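# Move flask from heating mantle to cork ring

## Task

Lift the round-bottom flask out of the heating mantle, fetch a cork ring from the shelved bench by the window if one is needed, and leave the flask standing upright in a cork ring on the desk. The flask must never reach the floor. It is glass, so a drop of more than a few centimetres or a hard bump breaks it. At the end the gripper must have let go and moved away. Nothing may have fallen over or be left leaning, and the result must stay in place with no help from the robot.

## Robot and tools

ROBOT. A Hello Robot Stretch 3 with a single arm. It has a two-wheeled base (0.33 m long, 0.34 m wide), a lift that slides up and down a mast, and a telescoping arm pointing out of the robot's RIGHT side. The arm cannot reach forward, so to move the gripper forward or back you drive the base. Turning in place pivots about the point midway between the drive wheels, 0.05 m behind the front edge. With the arm pulled in and the wrist folded, a turn sweeps a circle of radius 0.28 m. An unfolded, level gripper reaches outside that circle. Loose objects may occasionally get a brief shove from outside.

FRAMES. Base frame: origin on the floor between the drive wheels, x forward, y left, z up. hand_pose is reported in this frame, at the point where the closed fingertips meet. With all wrist joints at 0, that frame's x points up, y points back along the arm toward the mast, and z points to the robot's rear. The odometry frame is the base frame as it stood when the scene began.

TOOL execute_actions. Arguments: "actions" is a list holding one action or none, and optional "cameras" is a list chosen from head_camera, nav_camera, wrist_camera, all. Leaving it out, null or ["all"] returns every camera, and [] returns none. An empty actions list only reports state and images. One action may hold:
- "base" with exactly one key. translate_m is a relative drive along the robot's current heading, in metres, -1 to 1, positive forward. rotate_rad is a relative turn in place, in radians, -3.2 to 3.2, positive counter-clockwise (left) seen from above. The base cannot move sideways. Both are counted from the base position in the most recent state report.
- "joints": a dict of absolute targets by joint name, each a single number. lift_m is arm height on the mast, 0 to 1.1 m. arm_m is extension, 0 to 0.52 m. wrist_yaw_rad runs -1.345 to 4.42: 0 means the gripper points along the arm, positive swings it toward the front, and 3.0 folds it over the base. wrist_pitch_rad runs -1.57 to 0.451: 0 is level, negative tips the fingertips down. wrist_roll_rad runs -2.911 to 2.911, and 0 keeps the fingers level and side by side. gripper_m runs -0.089 to 0.179, larger meaning more open. The real fingertip gap is less than this number, by about 0.007 nearly closed and 0.025 fully open, and it is zero below 0.007. head_pan_rad runs -3.953 to 1.73: 0 is forward, positive is left, -1.57 looks along the arm. head_tilt_rad runs -1.53 to 0.419: 0 is level, negative looks down. Done tolerances: ±0.004 for lift, arm and gripper, ±0.02 for yaw, roll and the head, ±0.05 for pitch.
- "contact_limits": only arm_m, a motor effort in percent (1 to 100). The arm stops with contact_stop when its effort reaches that value, or the negative of it while retracting. It also caps the holding force until the next action. Values above the maximum are cut down to it.
Motions in one action start together and may finish at different times. Each action lasts at most 15 s. A joint or base left out of an action may keep pushing toward its previous target. A bad key or an out-of-range value rejects the whole call, and nothing moves. If a result reports a stop, any later motion, wait or finish calls in that same reply are skipped.

TOOL wait: seconds from 0 to 10. Nothing new is commanded, and it returns state and images. TOOL zoom_image: camera, plus region [x0, y0, x1, y1] in pixels from that camera's last full image, with the origin at top-left and at most 504x504. TOOL finished_scene: scene (integer) ends the current scene permanently and reports success.

RESULT LINES. base_status and joint_status: done, off_target (came to rest short of target and may still push), contact_stop, time_out or torque_fault. After the last three the old target is dropped. For the base, done only means the wheels turned as commanded, even if they slipped. on_its_own covers what the call did not command, and there "held at" is the target being held, not the actual position. A lift or arm that hit something goes slack until you command it again. A slack lift may sink under load or be pushed up by closing fingers on a surface. motor_effort is percent of maximum, positive toward higher values, with the peak for the last action in brackets. It is offset and noisy, so use it only as a rough sign of load. lidar_m: 12 sectors of 30 degrees, the 1st straight ahead and then counter-clockwise (4th left, 7th behind, 10th right). It scans a plane 0.17 m above the floor and covers 0.15 to 12 m. It misses glass, low objects and thin legs, and the robot's own body blocks some sectors when the lift is low. wrist_depth_mm (45 to 1000) and head_depth_mm (280 to 4000, image sideways) are 7x7 median grids, where "-" means no reading. base_odometry comes from the wheels only. turned_by_wheels and turned_by_imu give the turn since the last result. base_tilt (degrees, forward and right positive) carries a fixed bias of up to about 4 degrees.

GRIPPER. To grip, command a value below the object's width. Lower values squeeze harder, but over-squeezing trips a stall guard that eases the force. To release, open to at least 0.02 above where contact occurred. The reading does not show whether something is held, so check with cameras. Sending the same value again will not re-squeeze.

SPEED. The base is fast only when stowed: lift below 0.30, arm below 0.03 and yaw above 2.54. Otherwise it is limited to 0.10 m/s and 0.63 rad/s.

SELF-COLLISION. Fold or unfold the wrist (yaw toward 3.0) only with lift between 0.32 and 0.95, pitch -0.4 and roll near 0. Once folded, the lift may go down to 0.25. With yaw below -0.4, keep pitch at -0.5 or lower.

CAUTION. Carry the flask low and set it down gently, and never open the gripper high above a surface. Pushing against something solid with the gripper higher than about 0.45 m can tip the robot, and a second push after a contact_stop makes this worse. Don't drive while holding or pressing on something fixed. If you snag furniture, reverse the last move in small steps, pull the gripper free, and lower the lift to about 0.2 if the robot still leans. The base, wrist and head have no contact stop. Wrist servos that strain for several seconds shut off for 10 s (torque_fault). The simulation keeps running while you think, and the robot holds its last command during that time.

Each tool is called by a JSON object that holds its "fn" and its "kwargs", one argument or row to a line.

## Session

{"fn": "execute_actions", "kwargs": {
  "actions": []
}}

Scene clock: 0.00 s.
base_odometry: x=+0.000 y=+0.000 heading=+0.000 (m, m, rad; odometry frame)
turned_by_wheels: +0.000 (rad since the last result)
turned_by_imu: +0.000 (rad since the last result)
base_tilt: forward=-2.9 right=+0.3 (deg)
lidar_m: 1.71 1.82 1.70 1.92 1.65 1.32 1.33 1.59 2.21 1.90 1.51 1.51
head_depth_mm: 2086 1809 1797 2140 2105 1530 1547 / 2052 1928 1924 2274 2167 1650 1645 / 2061 2133 2113 2402 2239 1784 1787 / 2051 2693 2701 2735 2665 1939 1929 / 2051 2886 2945 2963 2996 2960 2377 / 2047 2849 3009 2969 2951 2949 2428 / 2053 2664 2709 2687 2672 2678 2388
base_status: not commanded
joint_positions: lift_m=+0.549 arm_m=-0.002 wrist_yaw_rad=+2.995 wrist_pitch_rad=-0.418 wrist_roll_rad=-0.006 gripper_m=+0.037 head_pan_rad=+0.002 head_tilt_rad=+0.001
joint_status: not commanded
motor_effort: left_wheel=+0 right_wheel=+0 lift_m=+26 arm_m=-1 wrist_yaw_rad=-1 wrist_pitch_rad=+7 wrist_roll_rad=+0 gripper_m=+0 head_pan_rad=+0 head_tilt_rad=+2 (%)
hand_pose: x=+0.0116 y=+0.0795 z=+0.5617 quat_wxyz=(+0.197, +0.698, +0.096, +0.681) (m; base frame)
wrist_depth_mm: - - - - - - - / - - - - - - - / - - - - - - - / - - - - - - - / - - - - - - - / 851 856 - 876 897 892 892 / 729 727 - 741 731 755 762
pictures: head_camera (sideways: a quarter turn clockwise sets it upright), nav_camera (sideways: a quarter turn counterclockwise sets it upright), wrist_camera
Images, in order (width x height): head_camera 896x504, nav_camera 672x504, wrist_camera 644x364.

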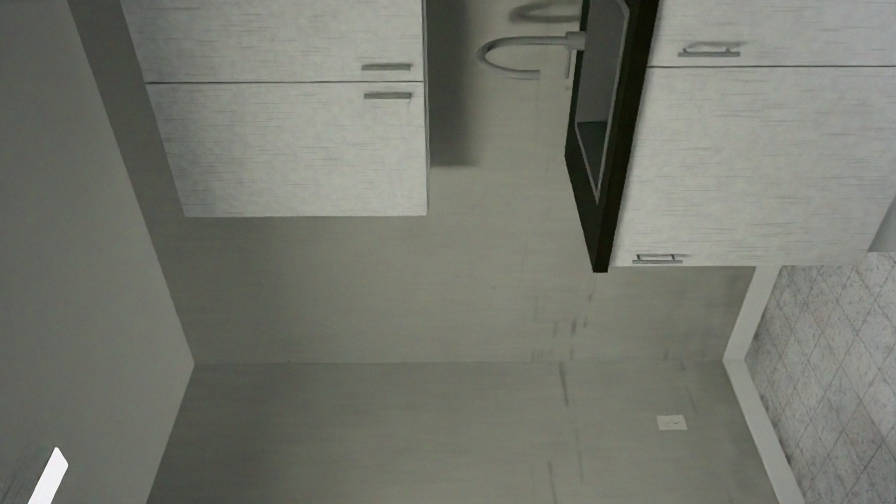

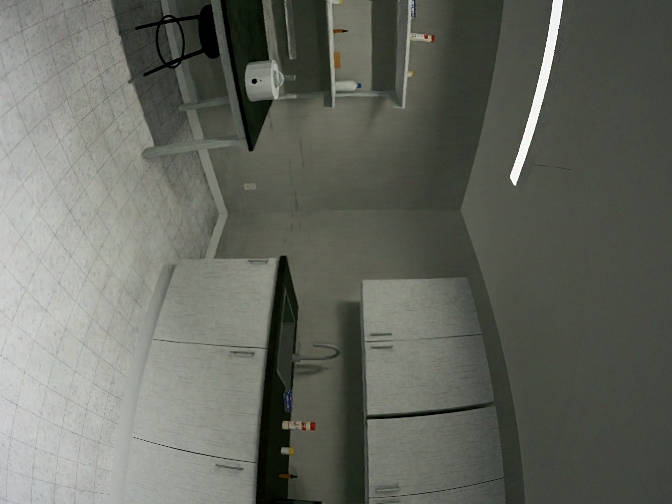

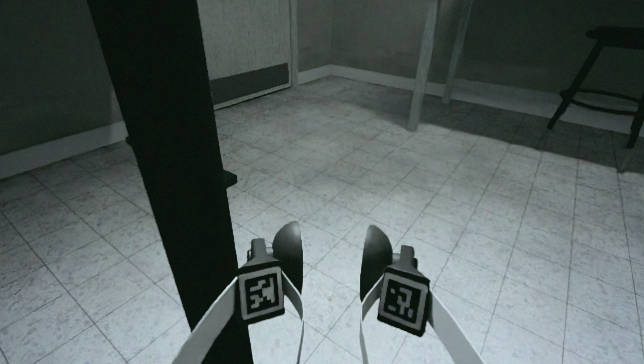

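{"fn": "execute_actions", "kwargs": {
  "actions": [
    {"joints":{"head_pan_rad":0.9,"head_tilt_rad":-0.3}}
  ],
  "cameras": ["head_camera","nav_camera"]
}}

{"fn": "execute_actions", "kwargs": {
  "actions": [
    {"joints":{"head_pan_rad":-1.6,"head_tilt_rad":-0.3}}
  ],
  "cameras": ["head_camera","nav_camera"]
}}

{"fn": "execute_actions", "kwargs": {
  "actions": [
    {"joints":{"head_pan_rad":-3.3,"head_tilt_rad":-0.3}}
  ],
  "cameras": ["head_camera","nav_camera"]
}}

Scene clock: 1.47 s.
base_odometry: x=+0.000 y=+0.000 heading=+0.000 (m, m, rad; odometry frame)
turned_by_wheels: +0.000 (rad since the last result)
turned_by_imu: +0.000 (rad since the last result)
base_tilt: forward=-2.9 right=+0.3 (deg)
lidar_m: 1.71 1.82 1.70 1.93 1.65 1.32 1.32 1.59 2.21 1.90 1.51 1.51
head_depth_mm: 2050 2226 2318 1685 2520 2041 1587 / 2059 2217 2308 2016 2490 2011 1599 / 2083 2234 2339 2010 2512 2034 1597 / 2085 2190 2311 1980 2546 2018 1600 / 2064 2232 2367 1987 2548 2039 1586 / 2073 2204 2318 1973 2524 2021 1592 / 2131 2234 2343 2396 2490 1938 1593
base_status: not commanded
joint_positions: lift_m=+0.549 arm_m=-0.002 wrist_yaw_rad=+2.995 wrist_pitch_rad=-0.418 wrist_roll_rad=-0.006 gripper_m=+0.037 head_pan_rad=+0.893 head_tilt_rad=-0.296
joint_status: all done
motor_effort: left_wheel=-1(0) right_wheel=+0(0) lift_m=+26(26) arm_m=+0(1) wrist_yaw_rad=+0(0) wrist_pitch_rad=+7(7) wrist_roll_rad=+0(0) gripper_m=+0(0) head_pan_rad=+5(50) head_tilt_rad=-2(18) (%)
hand_pose: x=+0.0116 y=+0.0795 z=+0.5617 quat_wxyz=(+0.197, +0.698, +0.096, +0.681) (m; base frame)
wrist_depth_mm: - - - - - - - / - - - - - - - / - - - - - - - / - - - - - - - / - - - - - - - / 848 872 - 880 907 899 907 / 720 736 - 752 728 758 757
pictures: head_camera (sideways: a quarter turn clockwise sets it upright), nav_camera (sideways: a quarter turn counterclockwise sets it upright)
Images, in order (width x height): head_camera 896x504, nav_camera 672x504.

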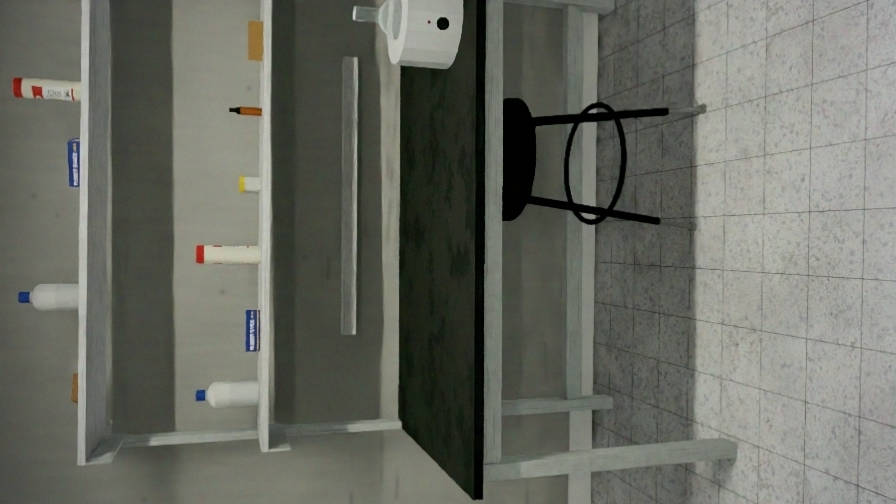

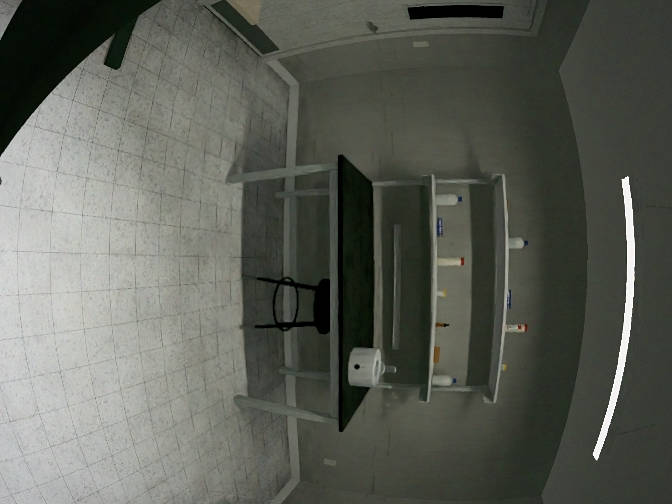

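Scene clock: 3.23 s.
base_odometry: x=+0.000 y=+0.000 heading=+0.000 (m, m, rad; odometry frame)
turned_by_wheels: +0.000 (rad since the last result)
turned_by_imu: +0.000 (rad since the last result)
base_tilt: forward=-3.0 right=+0.3 (deg)
lidar_m: 1.71 1.83 1.70 1.93 1.65 1.32 1.32 1.59 2.20 1.90 1.51 1.51
head_depth_mm: 2113 2258 2364 1843 2529 2021 1611 / 2292 2436 2516 2003 2651 2033 1581 / 2445 2603 2688 2747 2621 2026 1580 / 2627 2772 2891 3180 2797 2020 1601 / 2655 2762 2908 3072 2756 2023 1581 / 2402 2466 2663 2746 2759 2013 1592 / 2173 2314 2384 2483 2545 1993 1579
base_status: not commanded
joint_positions: lift_m=+0.549 arm_m=-0.002 wrist_yaw_rad=+2.995 wrist_pitch_rad=-0.418 wrist_roll_rad=-0.006 gripper_m=+0.037 head_pan_rad=-1.593 head_tilt_rad=-0.296
joint_status: all done
motor_effort: left_wheel=+0(1) right_wheel=+0(0) lift_m=+26(26) arm_m=+0(1) wrist_yaw_rad=+1(1) wrist_pitch_rad=+7(7) wrist_roll_rad=+0(0) gripper_m=+1(0) head_pan_rad=-4(46) head_tilt_rad=-2(1) (%)
hand_pose: x=+0.0116 y=+0.0795 z=+0.5617 quat_wxyz=(+0.197, +0.698, +0.096, +0.681) (m; base frame)
wrist_depth_mm: - - - - - - - / - - - - - - - / - - - - - - - / - - - - - - - / - - - - - - - / 853 861 - 873 897 901 904 / 730 736 - 744 731 755 761
pictures: head_camera (sideways: a quarter turn clockwise sets it upright), nav_camera (sideways: a quarter turn counterclockwise sets it upright)
Images, in order (width x height): head_camera 896x504, nav_camera 672x504.

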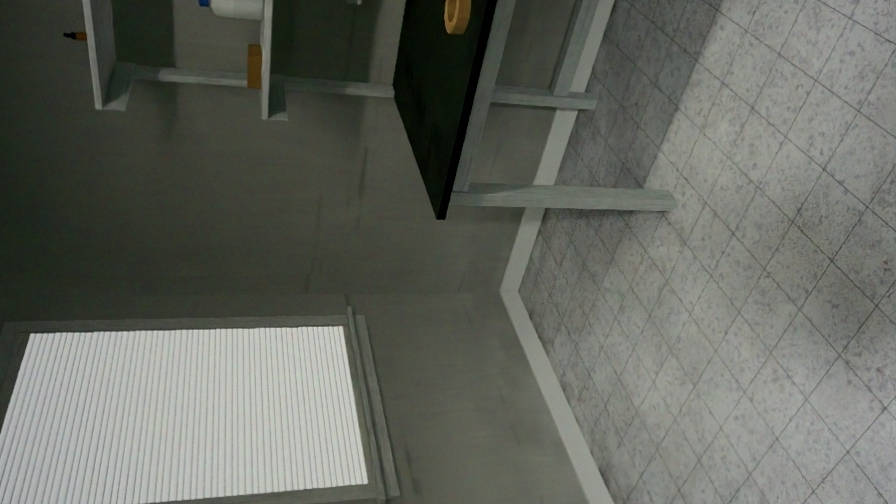

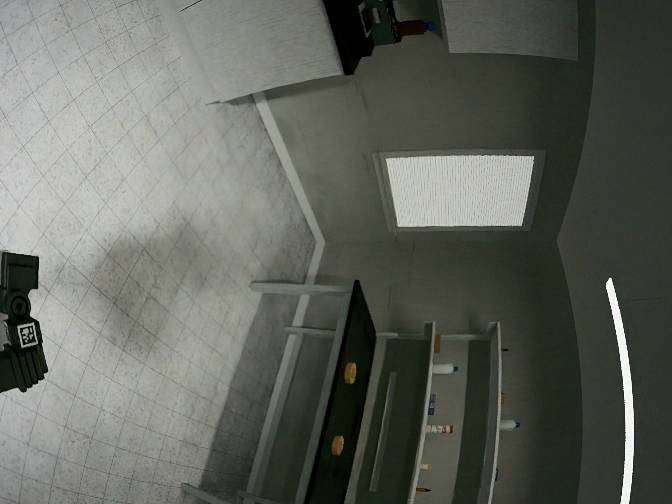

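Scene clock: 4.63 s.
base_odometry: x=+0.000 y=+0.000 heading=+0.000 (m, m, rad; odometry frame)
turned_by_wheels: +0.000 (rad since the last result)
turned_by_imu: +0.000 (rad since the last result)
base_tilt: forward=-2.9 right=+0.2 (deg)
lidar_m: 1.71 1.83 1.70 1.92 1.65 1.31 1.32 1.59 2.21 1.90 1.52 1.51
head_depth_mm: 1436 1507 1582 1633 1252 987 1604 / 1527 1608 1665 1708 1238 1801 1591 / 1596 1665 1771 1803 1247 1791 1602 / 1683 1781 1854 1959 1244 1933 1555 / 1793 1872 1980 2081 1320 2038 1589 / 1905 2027 2139 2280 2367 2006 1580 / 2005 2134 2282 2435 2538 2021 1582
base_status: not commanded
joint_positions: lift_m=+0.549 arm_m=-0.002 wrist_yaw_rad=+2.995 wrist_pitch_rad=-0.418 wrist_roll_rad=-0.006 gripper_m=+0.037 head_pan_rad=-3.293 head_tilt_rad=-0.296
joint_status: all done
motor_effort: left_wheel=-1(1) right_wheel=+0(0) lift_m=+26(26) arm_m=+0(1) wrist_yaw_rad=+1(0) wrist_pitch_rad=+7(7) wrist_roll_rad=+0(0) gripper_m=+1(0) head_pan_rad=-3(45) head_tilt_rad=-1(1) (%)
hand_pose: x=+0.0116 y=+0.0795 z=+0.5617 quat_wxyz=(+0.197, +0.698, +0.096, +0.681) (m; base frame)
wrist_depth_mm: - - - - - - - / - - - - - - - / - - - - - - - / - - - - - - - / - - - - - - - / 858 869 - 885 894 885 902 / 729 733 - 743 736 761 755
pictures: head_camera (sideways: a quarter turn clockwise sets it upright), nav_camera (sideways: a quarter turn counterclockwise sets it upright)
Images, in order (width x height): head_camera 896x504, nav_camera 672x504.

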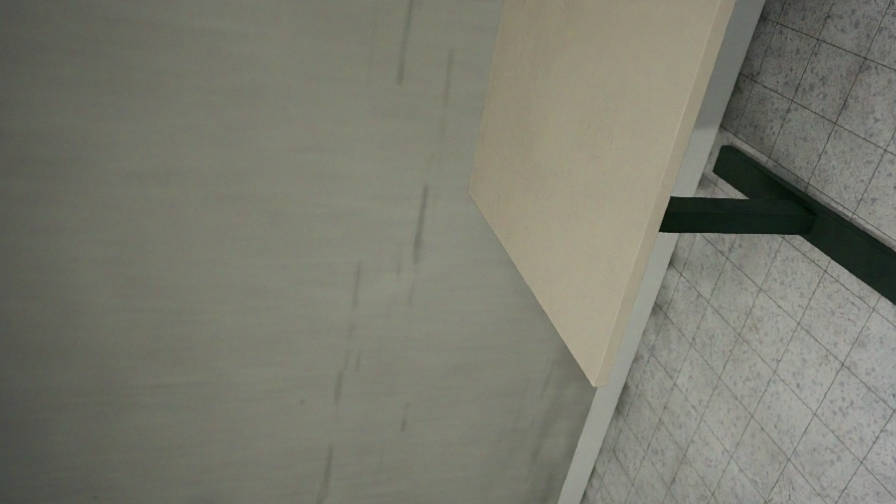

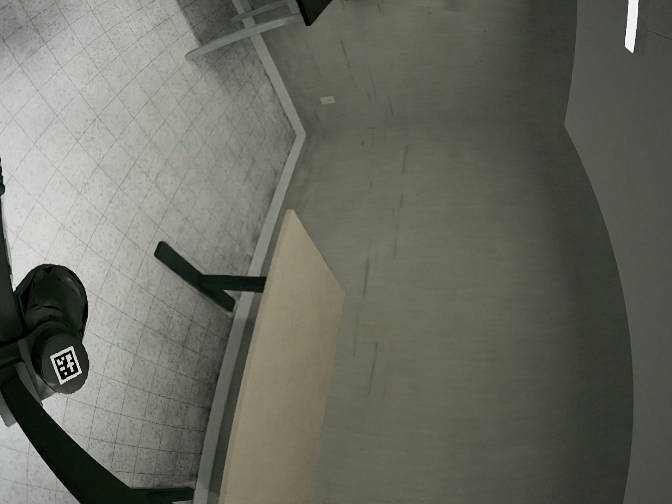

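{"fn": "execute_actions", "kwargs": {
  "actions": [
    {"base":{"rotate_rad":-2.26},"joints":{"head_pan_rad":0,"head_tilt_rad":-0.4,"lift_m":0.28}}
  ],
  "cameras": ["head_camera","nav_camera"]
}}

Scene clock: 10.07 s.
base_odometry: x=+0.000 y=+0.000 heading=-2.260 (m, m, rad; odometry frame)
turned_by_wheels: -2.260 (rad since the last result)
turned_by_imu: -2.250 (rad since the last result)
base_tilt: forward=-2.9 right=+0.2 (deg)
lidar_m: 1.63 1.90 1.55 1.51 1.60 1.86 1.70 1.71 1.33 1.65 1.31 1.59
head_depth_mm: 2006 2172 2303 2447 2347 1818 1462 / 1996 2118 2261 1764 2157 1805 1457 / 2006 2128 2230 2367 2314 1782 1457 / 2007 2141 2195 2445 2331 1781 1460 / 2030 2122 2160 2396 2335 1774 1468 / 2026 2145 2157 2425 2340 1792 1440 / 2020 2137 2155 2412 2306 1780 1440
base_status: done
joint_positions: lift_m=+0.281 arm_m=-0.002 wrist_yaw_rad=+2.995 wrist_pitch_rad=-0.418 wrist_roll_rad=-0.006 gripper_m=+0.037 head_pan_rad=-0.007 head_tilt_rad=-0.395
joint_status: all done
motor_effort: left_wheel=+4(16) right_wheel=-3(5) lift_m=+12(24) arm_m=-1(1) wrist_yaw_rad=+1(0) wrist_pitch_rad=+7(7) wrist_roll_rad=+0(0) gripper_m=+0(0) head_pan_rad=+4(50) head_tilt_rad=-2(12) (%)
hand_pose: x=+0.0116 y=+0.0795 z=+0.2934 quat_wxyz=(+0.197, +0.698, +0.096, +0.681) (m; base frame)
wrist_depth_mm: - - - - - - - / - - - - - - - / - - - - - - - / 781 796 818 809 828 829 851 / 618 621 644 644 657 652 668 / 513 517 - 545 549 542 542 / 449 - - - 439 457 460
pictures: head_camera (sideways: a quarter turn clockwise sets it upright), nav_camera (sideways: a quarter turn counterclockwise sets it upright)
Images, in order (width x height): head_camera 896x504, nav_camera 672x504.

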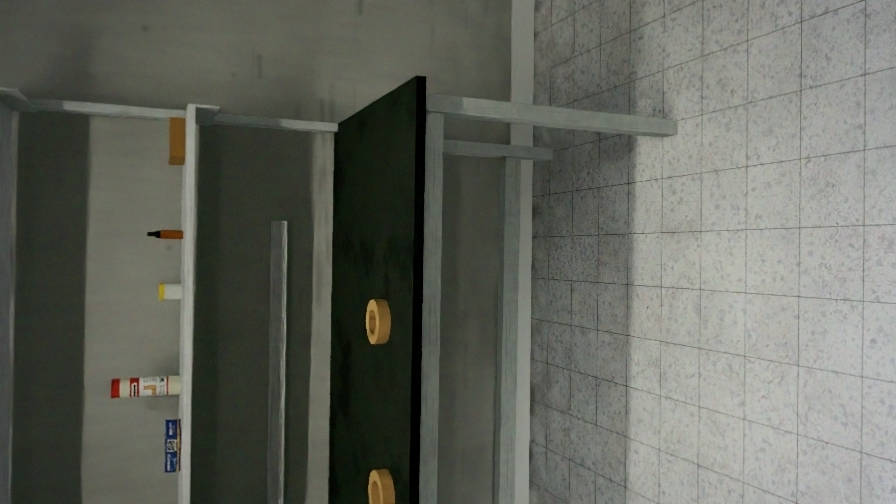

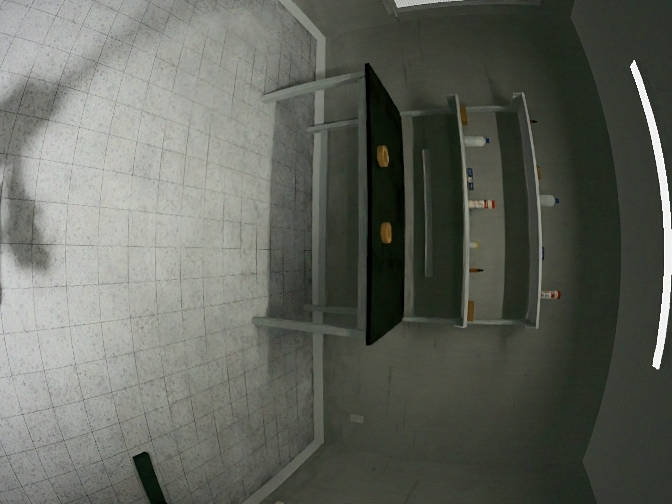

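{"fn": "execute_actions", "kwargs": {
  "actions": [
    {"base":{"rotate_rad":0.25}}
  ],
  "cameras": []
}}

{"fn": "execute_actions", "kwargs": {
  "actions": [
    {"base":{"translate_m":1.0}}
  ],
  "cameras": []
}}

{"fn": "execute_actions", "kwargs": {
  "actions": [
    {"base":{"rotate_rad":1.31},"joints":{"head_pan_rad":-1.57,"head_tilt_rad":-0.6}}
  ],
  "cameras": []
}}

{"fn": "execute_actions", "kwargs": {
  "actions": [
    {"joints":{"lift_m":0.5}}
  ],
  "cameras": ["head_camera"]
}}

{"fn": "execute_actions", "kwargs": {
  "actions": [
    {"joints":{"lift_m":0.9,"wrist_yaw_rad":0,"gripper_m":0.179}}
  ]
}}

Scene clock: 11.97 s.
base_odometry: x=+0.000 y=+0.000 heading=-2.010 (m, m, rad; odometry frame)
turned_by_wheels: +0.250 (rad since the last result)
turned_by_imu: +0.249 (rad since the last result)
base_tilt: forward=-2.9 right=+0.3 (deg)
lidar_m: 2.21 1.89 1.51 1.52 1.80 1.83 1.70 1.34 1.33 1.32 1.96 1.59
head_depth_mm: 1927 2059 2151 1701 2313 1796 1443 / 1988 2094 2200 1705 2348 1803 1453 / 2023 2153 2207 2433 2344 1795 1463 / 2086 2249 2293 2499 2327 1796 1458 / 2156 2281 2359 2617 2324 1783 1453 / 2154 2319 2421 2708 2306 1789 1452 / 2238 2383 2545 2744 2121 1755 1445
base_status: done
joint_positions: lift_m=+0.281 arm_m=-0.002 wrist_yaw_rad=+2.995 wrist_pitch_rad=-0.418 wrist_roll_rad=-0.006 gripper_m=+0.037 head_pan_rad=-0.007 head_tilt_rad=-0.395
joint_status: not commanded
motor_effort: left_wheel=-5(14) right_wheel=+2(9) lift_m=+12(12) arm_m=-1(1) wrist_yaw_rad=+0(1) wrist_pitch_rad=+7(7) wrist_roll_rad=+0(0) gripper_m=+0(0) head_pan_rad=+4(4) head_tilt_rad=-2(2) (%)
hand_pose: x=+0.0116 y=+0.0795 z=+0.2934 quat_wxyz=(+0.197, +0.698, +0.096, +0.681) (m; base frame)
wrist_depth_mm: - - - - - - - / - - - - - - - / - - - - - - - / 786 793 809 807 829 836 834 / 616 627 651 641 661 653 657 / 514 519 - 547 539 533 534 / 450 - - - 439 458 456
pictures: none
No camera images: the call's "cameras" was empty. Leave "cameras" out to get every camera's image.

Scene clock: 17.07 s.
base_odometry: x=-0.425 y=-0.905 heading=-2.010 (m, m, rad; odometry frame)
turned_by_wheels: +0.000 (rad since the last result)
turned_by_imu: +0.008 (rad since the last result)
base_tilt: forward=-2.9 right=+0.2 (deg)
lidar_m: 1.27 0.98 1.81 1.31 1.44 2.65 2.70 2.15 1.51 1.95 0.88 1.26
head_depth_mm: 1143 1201 1286 1353 973 745 1385 / 1165 1073 1307 1383 969 745 1414 / 1200 1234 1337 1379 969 756 1466 / 1224 1283 1393 1388 964 771 1460 / 1243 1314 1422 1377 914 792 1457 / 1274 1356 1476 1361 962 820 1452 / 1294 1336 1495 1369 960 1642 1452
base_status: done
joint_positions: lift_m=+0.281 arm_m=-0.002 wrist_yaw_rad=+2.995 wrist_pitch_rad=-0.418 wrist_roll_rad=-0.006 gripper_m=+0.037 head_pan_rad=-0.007 head_tilt_rad=-0.396
joint_status: not commanded
motor_effort: left_wheel=-6(13) right_wheel=+3(5) lift_m=+12(12) arm_m=-1(1) wrist_yaw_rad=+0(0) wrist_pitch_rad=+7(7) wrist_roll_rad=+0(0) gripper_m=+1(1) head_pan_rad=+5(5) head_tilt_rad=-2(2) (%)
hand_pose: x=+0.0116 y=+0.0795 z=+0.2934 quat_wxyz=(+0.197, +0.698, +0.096, +0.681) (m; base frame)
wrist_depth_mm: - - - - - - - / - - - - - - - / - - - - - - - / 784 793 812 817 832 840 824 / 619 624 656 647 660 655 661 / 517 520 - 548 543 537 541 / 451 - - - 439 455 456
pictures: none
No camera images: the call's "cameras" was empty. Leave "cameras" out to get every camera's image.

Scene clock: 19.17 s.
base_odometry: x=-0.425 y=-0.905 heading=-0.700 (m, m, rad; odometry frame)
turned_by_wheels: +1.310 (rad since the last result)
turned_by_imu: +1.302 (rad since the last result)
base_tilt: forward=-2.9 right=+0.2 (deg)
lidar_m: 1.57 1.30 1.82 2.68 2.15 1.51 1.50 0.88 1.28 1.26 1.00 0.98
head_depth_mm: 1156 1260 1307 956 800 1505 1277 / 1188 1275 1303 924 797 1492 1277 / 1190 1273 1290 926 790 1495 1273 / 1185 1287 1286 940 809 1498 1273 / 1195 1295 1274 941 815 1474 1266 / 1186 1283 1273 933 811 1493 1265 / 1200 1272 1272 897 810 1485 1264
base_status: done
joint_positions: lift_m=+0.281 arm_m=-0.002 wrist_yaw_rad=+2.995 wrist_pitch_rad=-0.418 wrist_roll_rad=-0.006 gripper_m=+0.037 head_pan_rad=-1.563 head_tilt_rad=-0.593
joint_status: all done
motor_effort: left_wheel=-5(15) right_wheel=+2(8) lift_m=+12(12) arm_m=-1(1) wrist_yaw_rad=+0(1) wrist_pitch_rad=+7(7) wrist_roll_rad=+0(0) gripper_m=+0(0) head_pan_rad=-4(51) head_tilt_rad=-2(16) (%)
hand_pose: x=+0.0116 y=+0.0795 z=+0.2934 quat_wxyz=(+0.197, +0.698, +0.096, +0.681) (m; base frame)
wrist_depth_mm: - - - - - - - / - - - - - - - / - - - - - - - / 774 793 809 813 822 837 849 / 622 623 657 653 659 653 664 / 508 518 - 548 544 535 541 / 451 - - - 439 456 460
pictures: none
No camera images: the call's "cameras" was empty. Leave "cameras" out to get every camera's image.

Scene clock: 22.00 s.
base_odometry: x=-0.425 y=-0.905 heading=-0.700 (m, m, rad; odometry frame)
turned_by_wheels: +0.000 (rad since the last result)
turned_by_imu: +0.000 (rad since the last result)
base_tilt: forward=-2.9 right=+0.2 (deg)
lidar_m: 1.57 1.31 1.81 2.69 2.15 1.50 1.51 0.88 1.29 1.26 1.01 0.98
head_depth_mm: 1152 1269 1306 954 797 1509 1271 / 1187 1275 1303 923 795 1495 1270 / 1186 1271 1295 922 794 1497 1267 / 1194 1291 1290 948 813 1499 1275 / 1193 1292 1280 937 813 1489 1265 / 1193 1277 1270 935 814 1490 1265 / 1186 1277 1267 895 807 1476 1264
base_status: not commanded
joint_positions: lift_m=+0.499 arm_m=-0.002 wrist_yaw_rad=+2.995 wrist_pitch_rad=-0.418 wrist_roll_rad=-0.006 gripper_m=+0.037 head_pan_rad=-1.563 head_tilt_rad=-0.593
joint_status: all done
motor_effort: left_wheel=-5(5) right_wheel=+3(3) lift_m=+38(42) arm_m=-1(1) wrist_yaw_rad=+0(0) wrist_pitch_rad=+7(7) wrist_roll_rad=+0(0) gripper_m=+0(0) head_pan_rad=-5(4) head_tilt_rad=-3(3) (%)
hand_pose: x=+0.0116 y=+0.0795 z=+0.5120 quat_wxyz=(+0.197, +0.698, +0.096, +0.681) (m; base frame)
wrist_depth_mm: - - - - - - - / - - - - - - - / - - - - - - - / - - - - - - - / 957 963 1000 993 - - - / 795 797 - 806 838 818 825 / 674 686 - 683 683 704 700
pictures: head_camera (sideways: a quarter turn clockwise sets it upright)
Images, in order (width x height): head_camera 896x504.

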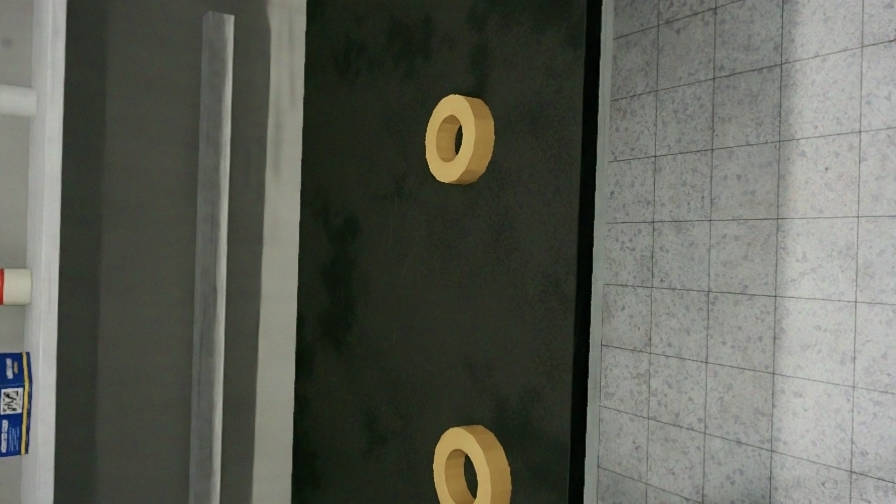

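Scene clock: 26.47 s.
base_odometry: x=-0.425 y=-0.905 heading=-0.700 (m, m, rad; odometry frame)
turned_by_wheels: +0.000 (rad since the last result)
turned_by_imu: -0.001 (rad since the last result)
base_tilt: forward=-2.9 right=+0.3 (deg)
lidar_m: 1.57 1.31 1.81 2.68 2.16 1.51 1.51 0.88 1.29 1.26 1.01 0.98
head_depth_mm: 1158 1268 1304 947 795 1607 - / 1178 1278 1295 924 794 1526 - / 1187 1271 1290 923 792 - - / 1192 1288 1288 943 788 - - / 1192 1294 1288 938 814 1516 1258 / 1190 1268 1277 934 810 1457 1268 / 1195 1275 1263 895 809 1479 1265
base_status: not commanded
joint_positions: lift_m=+0.899 arm_m=-0.002 wrist_yaw_rad=+0.002 wrist_pitch_rad=-0.418 wrist_roll_rad=-0.006 gripper_m=+0.179 head_pan_rad=-1.563 head_tilt_rad=-0.593
joint_status: all done
motor_effort: left_wheel=-5(5) right_wheel=+3(3) lift_m=+38(36) arm_m=-1(1) wrist_yaw_rad=-2(3) wrist_pitch_rad=+7(7) wrist_roll_rad=+0(0) gripper_m=+0(90) head_pan_rad=-4(4) head_tilt_rad=-3(2) (%)
hand_pose: x=-0.0212 y=-0.3670 z=+0.9120 quat_wxyz=(+0.694, +0.148, -0.689, -0.146) (m; base frame)
wrist_depth_mm: - - - - - - 978 / - - - - - - - / 694 693 708 725 741 762 779 / 511 516 525 535 541 545 557 / - 525 515 456 448 449 433 / - - - - - - - / - - - - - - -
pictures: head_camera (sideways: a quarter turn clockwise sets it upright), nav_camera (sideways: a quarter turn counterclockwise sets it upright), wrist_camera
Images, in order (width x height): head_camera 896x504, nav_camera 672x504, wrist_camera 644x364.

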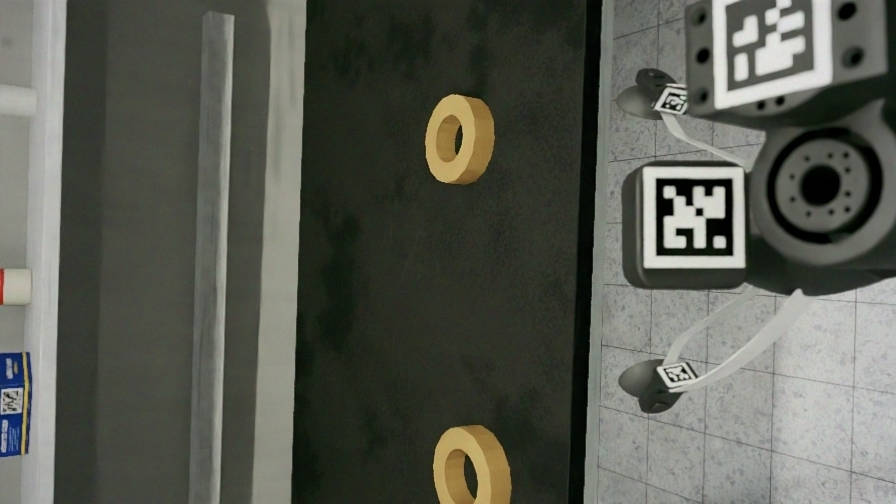

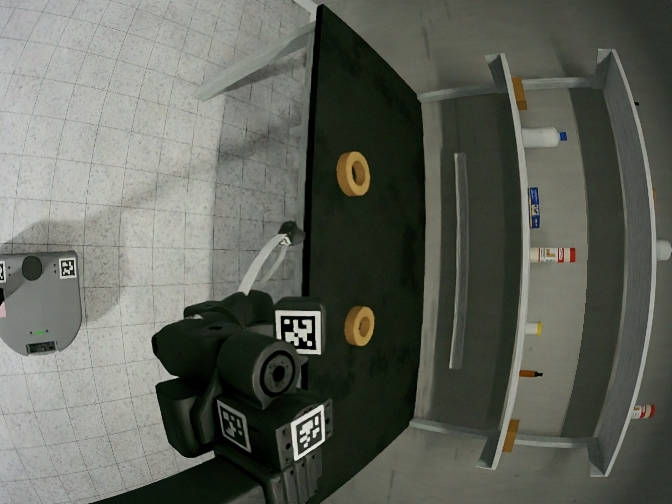

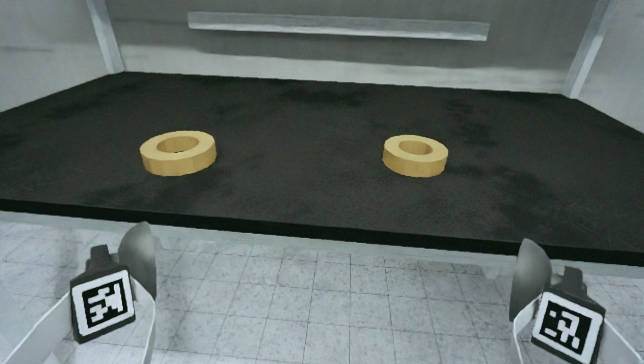

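{"fn": "execute_actions", "kwargs": {
  "actions": [
    {"base":{"translate_m":-0.145},"joints":{"lift_m":0.84,"arm_m":0.28}}
  ],
  "cameras": ["head_camera","wrist_camera"]
}}

Scene clock: 30.23 s.
base_odometry: x=-0.536 y=-0.812 heading=-0.701 (m, m, rad; odometry frame)
turned_by_wheels: +0.000 (rad since the last result)
turned_by_imu: -0.002 (rad since the last result)
base_tilt: forward=-2.9 right=+0.4 (deg)
lidar_m: 1.60 1.44 2.03 2.66 2.06 1.36 1.81 1.87 0.77 1.25 1.33 1.09
head_depth_mm: 1144 1288 1309 952 - - - / 1146 1274 1297 - 795 1464 1277 / 1183 1269 1294 - 809 1503 1268 / 1181 1271 1285 - 1644 1499 1273 / 1183 1283 1279 971 788 1484 1267 / 1190 1281 1277 935 785 1475 1262 / 1189 1266 1267 932 807 1483 1251
base_status: done
joint_positions: lift_m=+0.841 arm_m=+0.280 wrist_yaw_rad=+0.000 wrist_pitch_rad=-0.418 wrist_roll_rad=-0.006 gripper_m=+0.179 head_pan_rad=-1.563 head_tilt_rad=-0.593
joint_status: all done
motor_effort: left_wheel=-5(13) right_wheel=+3(4) lift_m=+12(34) arm_m=+2(2) wrist_yaw_rad=-1(2) wrist_pitch_rad=+7(7) wrist_roll_rad=+0(0) gripper_m=+0(0) head_pan_rad=-4(4) head_tilt_rad=-3(3) (%)
hand_pose: x=-0.0215 y=-0.6491 z=+0.8534 quat_wxyz=(+0.694, +0.147, -0.689, -0.146) (m; base frame)
wrist_depth_mm: 845 827 816 801 774 759 728 / 816 849 860 843 834 813 787 / 532 546 546 561 576 585 603 / 400 401 408 414 418 424 432 / 315 331 322 283 316 336 338 / 266 265 267 269 270 274 287 / 218 225 227 230 231 233 239
pictures: head_camera (sideways: a quarter turn clockwise sets it upright), wrist_camera
Images, in order (width x height): head_camera 896x504, wrist_camera 644x364.

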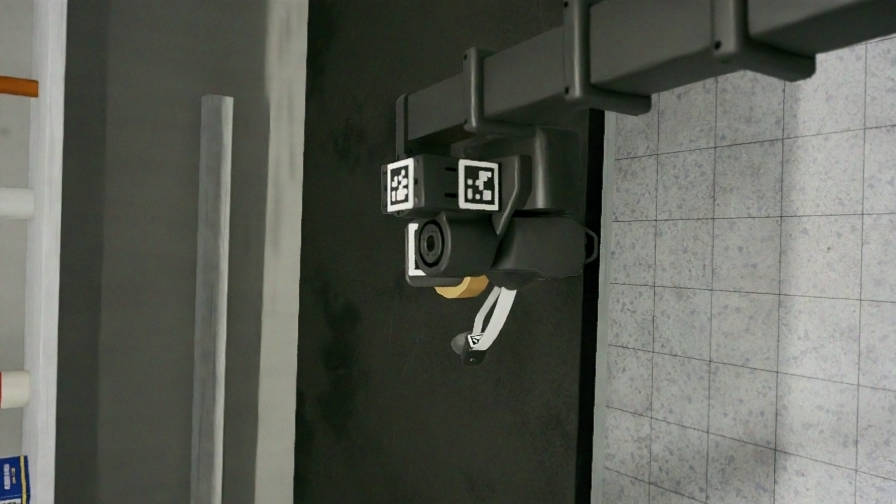

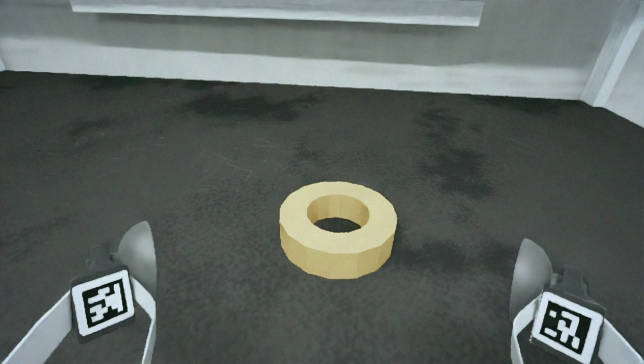

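{"fn": "execute_actions", "kwargs": {
  "actions": [
    {"joints":{"lift_m":0.773,"arm_m":0.40}}
  ],
  "cameras": ["head_camera","wrist_camera"]
}}

Scene clock: 32.93 s.
base_odometry: x=-0.536 y=-0.812 heading=-0.701 (m, m, rad; odometry frame)
turned_by_wheels: +0.000 (rad since the last result)
turned_by_imu: +0.000 (rad since the last result)
base_tilt: forward=-3.0 right=+0.3 (deg)
lidar_m: 1.60 1.44 2.03 2.66 2.05 1.36 1.81 1.88 0.77 1.25 1.33 1.09
head_depth_mm: 1148 1287 1296 954 795 1570 - / 1154 1281 1290 988 - 1461 1248 / 1178 1265 1299 - 768 1498 1271 / 1171 1260 1282 - 763 1504 1273 / 1180 1277 1278 954 788 1479 1267 / 1184 1278 1279 930 787 1491 1267 / 1187 1271 1270 928 806 1492 1262
base_status: not commanded
joint_positions: lift_m=+0.774 arm_m=+0.400 wrist_yaw_rad=+0.000 wrist_pitch_rad=-0.418 wrist_roll_rad=-0.006 gripper_m=+0.179 head_pan_rad=-1.563 head_tilt_rad=-0.593
joint_status: all done
motor_effort: left_wheel=-5(5) right_wheel=+2(2) lift_m=+12(13) arm_m=+2(1) wrist_yaw_rad=+1(0) wrist_pitch_rad=+7(7) wrist_roll_rad=+0(0) gripper_m=+1(0) head_pan_rad=-4(4) head_tilt_rad=-3(3) (%)
hand_pose: x=-0.0215 y=-0.7691 z=+0.7864 quat_wxyz=(+0.694, +0.147, -0.689, -0.146) (m; base frame)
wrist_depth_mm: 729 702 692 678 668 654 637 / 561 571 586 598 627 641 669 / 365 369 377 382 393 400 408 / 271 274 278 283 286 290 295 / 215 226 211 195 187 228 231 / 185 182 171 152 149 187 196 / - 154 151 128 133 159 163
pictures: head_camera (sideways: a quarter turn clockwise sets it upright), wrist_camera
Images, in order (width x height): head_camera 896x504, wrist_camera 644x364.

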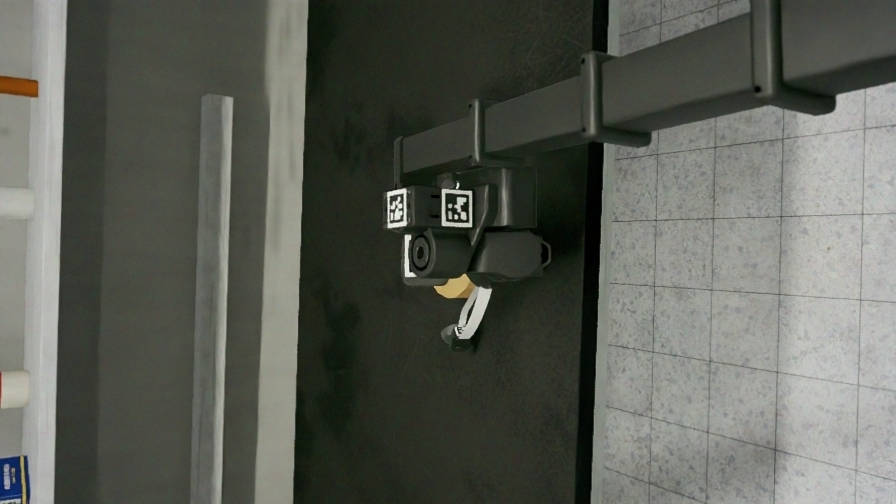

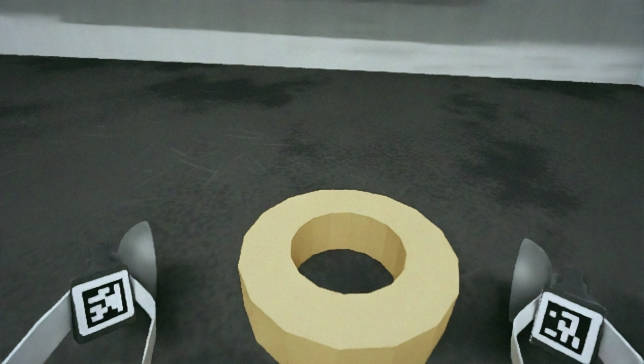

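{"fn": "execute_actions", "kwargs": {
  "actions": [
    {"joints":{"lift_m":0.76,"arm_m":0.408,"gripper_m":0.14}}
  ],
  "cameras": ["wrist_camera"]
}}

Scene clock: 33.97 s.
base_odometry: x=-0.536 y=-0.812 heading=-0.701 (m, m, rad; odometry frame)
turned_by_wheels: +0.000 (rad since the last result)
turned_by_imu: +0.000 (rad since the last result)
base_tilt: forward=-3.0 right=+0.3 (deg)
lidar_m: 1.60 1.44 2.03 2.66 2.06 1.37 1.81 1.88 0.77 1.25 1.33 1.09
head_depth_mm: 1154 1298 1304 951 796 1554 - / 1146 1280 1293 981 - 1464 1241 / 1191 1272 1290 - 768 1502 1279 / 1191 1259 1274 - 769 1490 1276 / 1188 1279 1282 938 792 1487 1269 / 1185 1288 1262 938 784 1489 1257 / 1184 1267 1274 928 808 1494 1265
base_status: not commanded
joint_positions: lift_m=+0.761 arm_m=+0.408 wrist_yaw_rad=+0.000 wrist_pitch_rad=-0.399 wrist_roll_rad=-0.006 gripper_m=+0.140 head_pan_rad=-1.563 head_tilt_rad=-0.593
joint_status: all done
motor_effort: left_wheel=-5(5) right_wheel=+2(2) lift_m=+9(12) arm_m=+2(4) wrist_yaw_rad=+0(1) wrist_pitch_rad=-3(7) wrist_roll_rad=+0(0) gripper_m=-3(91) head_pan_rad=-4(5) head_tilt_rad=-2(3) (%)
hand_pose: x=-0.0215 y=-0.7793 z=+0.7777 quat_wxyz=(+0.695, +0.141, -0.691, -0.140) (m; base frame)
wrist_depth_mm: 716 704 692 668 666 650 633 / 561 576 594 612 633 672 662 / 357 360 369 378 384 394 401 / 261 264 268 271 277 280 285 / 206 212 202 183 176 218 220 / 170 176 153 169 143 - 179 / 149 141 140 116 120 146 152
pictures: wrist_camera
Images, in order (width x height): wrist_camera 644x364.

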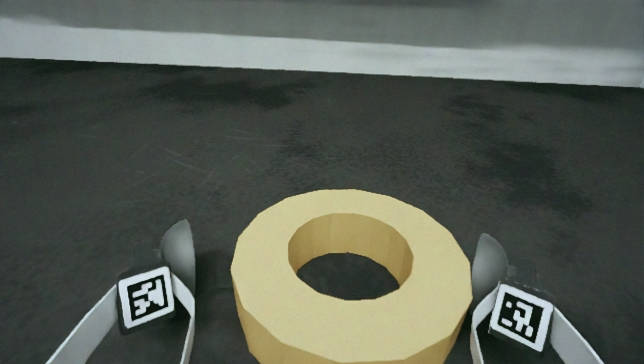

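Pads touch the table. Raise slightly and close.

{"fn": "execute_actions", "kwargs": {
  "actions": [
    {"joints":{"lift_m":0.768,"gripper_m":0.07}}
  ],
  "cameras": ["wrist_camera"]
}}

{"fn": "execute_actions", "kwargs": {
  "actions": [
    {"joints":{"lift_m":0.80}}
  ],
  "cameras": ["wrist_camera"]
}}

Scene clock: 35.43 s.
base_odometry: x=-0.536 y=-0.812 heading=-0.701 (m, m, rad; odometry frame)
turned_by_wheels: +0.000 (rad since the last result)
turned_by_imu: +0.000 (rad since the last result)
base_tilt: forward=-2.9 right=+0.4 (deg)
lidar_m: 1.60 1.44 2.03 2.67 2.06 1.37 1.81 1.88 0.77 1.25 1.33 1.09
head_depth_mm: 1137 1292 1308 953 797 1552 - / 1151 1275 1292 985 - 1467 1255 / 1178 1258 1296 - 780 1493 1276 / 1179 1280 1280 - 766 1491 1266 / 1185 1287 1281 938 784 1488 1265 / 1192 1290 1265 933 783 1484 1267 / 1188 1264 1262 929 806 1479 1259
base_status: not commanded
joint_positions: lift_m=+0.767 arm_m=+0.408 wrist_yaw_rad=+0.000 wrist_pitch_rad=-0.416 wrist_roll_rad=-0.006 gripper_m=+0.071 head_pan_rad=-1.563 head_tilt_rad=-0.593
joint_status: all done
motor_effort: left_wheel=-5(6) right_wheel=+2(2) lift_m=+38(37) arm_m=+2(2) wrist_yaw_rad=-1(1) wrist_pitch_rad=+6(6) wrist_roll_rad=+0(0) gripper_m=-21(99) head_pan_rad=-3(4) head_tilt_rad=-3(2) (%)
hand_pose: x=-0.0215 y=-0.7773 z=+0.7804 quat_wxyz=(+0.694, +0.147, -0.689, -0.146) (m; base frame)
wrist_depth_mm: 708 703 692 677 662 652 636 / 537 547 561 584 600 625 659 / 351 355 363 368 376 385 394 / 260 264 268 271 275 278 284 / 207 209 174 187 177 220 221 / 172 174 137 176 139 183 182 / 147 147 137 118 122 148 154
pictures: wrist_camera
Images, in order (width x height): wrist_camera 644x364.

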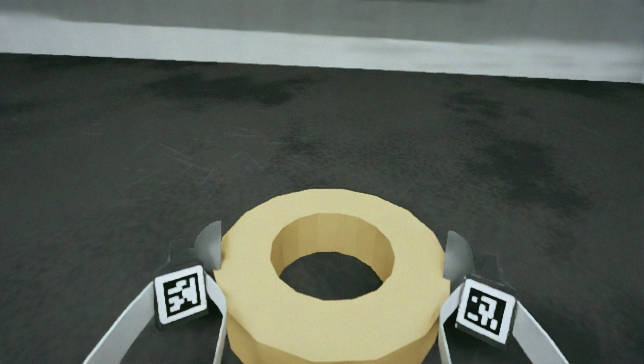

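Scene clock: 36.53 s.
base_odometry: x=-0.536 y=-0.812 heading=-0.701 (m, m, rad; odometry frame)
turned_by_wheels: +0.000 (rad since the last result)
turned_by_imu: +0.000 (rad since the last result)
base_tilt: forward=-2.9 right=+0.3 (deg)
lidar_m: 1.60 1.44 2.03 2.66 2.06 1.36 1.80 1.88 0.77 1.25 1.32 1.09
head_depth_mm: 1148 1300 1296 951 800 - - / 1148 1278 1299 983 - 1489 1242 / 1188 1257 1361 - 794 1501 1273 / 1178 1277 1277 - 789 1496 1269 / 1191 1273 1267 906 786 1485 1267 / 1193 1283 1266 935 786 1482 1269 / 1191 1278 1262 927 810 1473 1265
base_status: not commanded
joint_positions: lift_m=+0.799 arm_m=+0.408 wrist_yaw_rad=+0.000 wrist_pitch_rad=-0.420 wrist_roll_rad=-0.006 gripper_m=+0.071 head_pan_rad=-1.563 head_tilt_rad=-0.593
joint_status: all done
motor_effort: left_wheel=-5(5) right_wheel=+2(3) lift_m=+39(38) arm_m=+2(2) wrist_yaw_rad=-1(0) wrist_pitch_rad=+8(8) wrist_roll_rad=+0(0) gripper_m=-21(21) head_pan_rad=-3(4) head_tilt_rad=-3(2) (%)
hand_pose: x=-0.0215 y=-0.7769 z=+0.8116 quat_wxyz=(+0.694, +0.148, -0.689, -0.147) (m; base frame)
wrist_depth_mm: 721 702 694 680 664 646 631 / 654 662 675 705 694 688 664 / 422 430 442 447 462 466 479 / 318 320 326 330 336 339 346 / 253 256 175 186 177 267 270 / 210 212 137 215 139 224 222 / 180 180 134 117 122 181 188
pictures: wrist_camera
Images, in order (width x height): wrist_camera 644x364.

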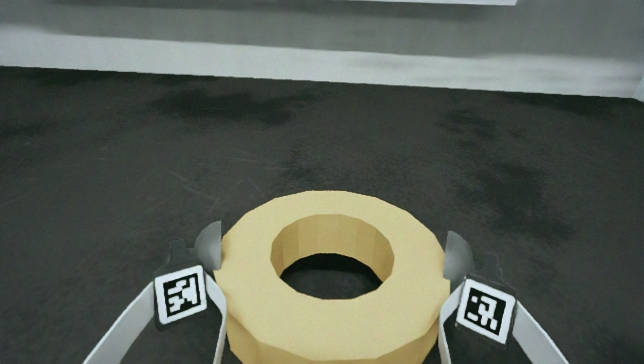

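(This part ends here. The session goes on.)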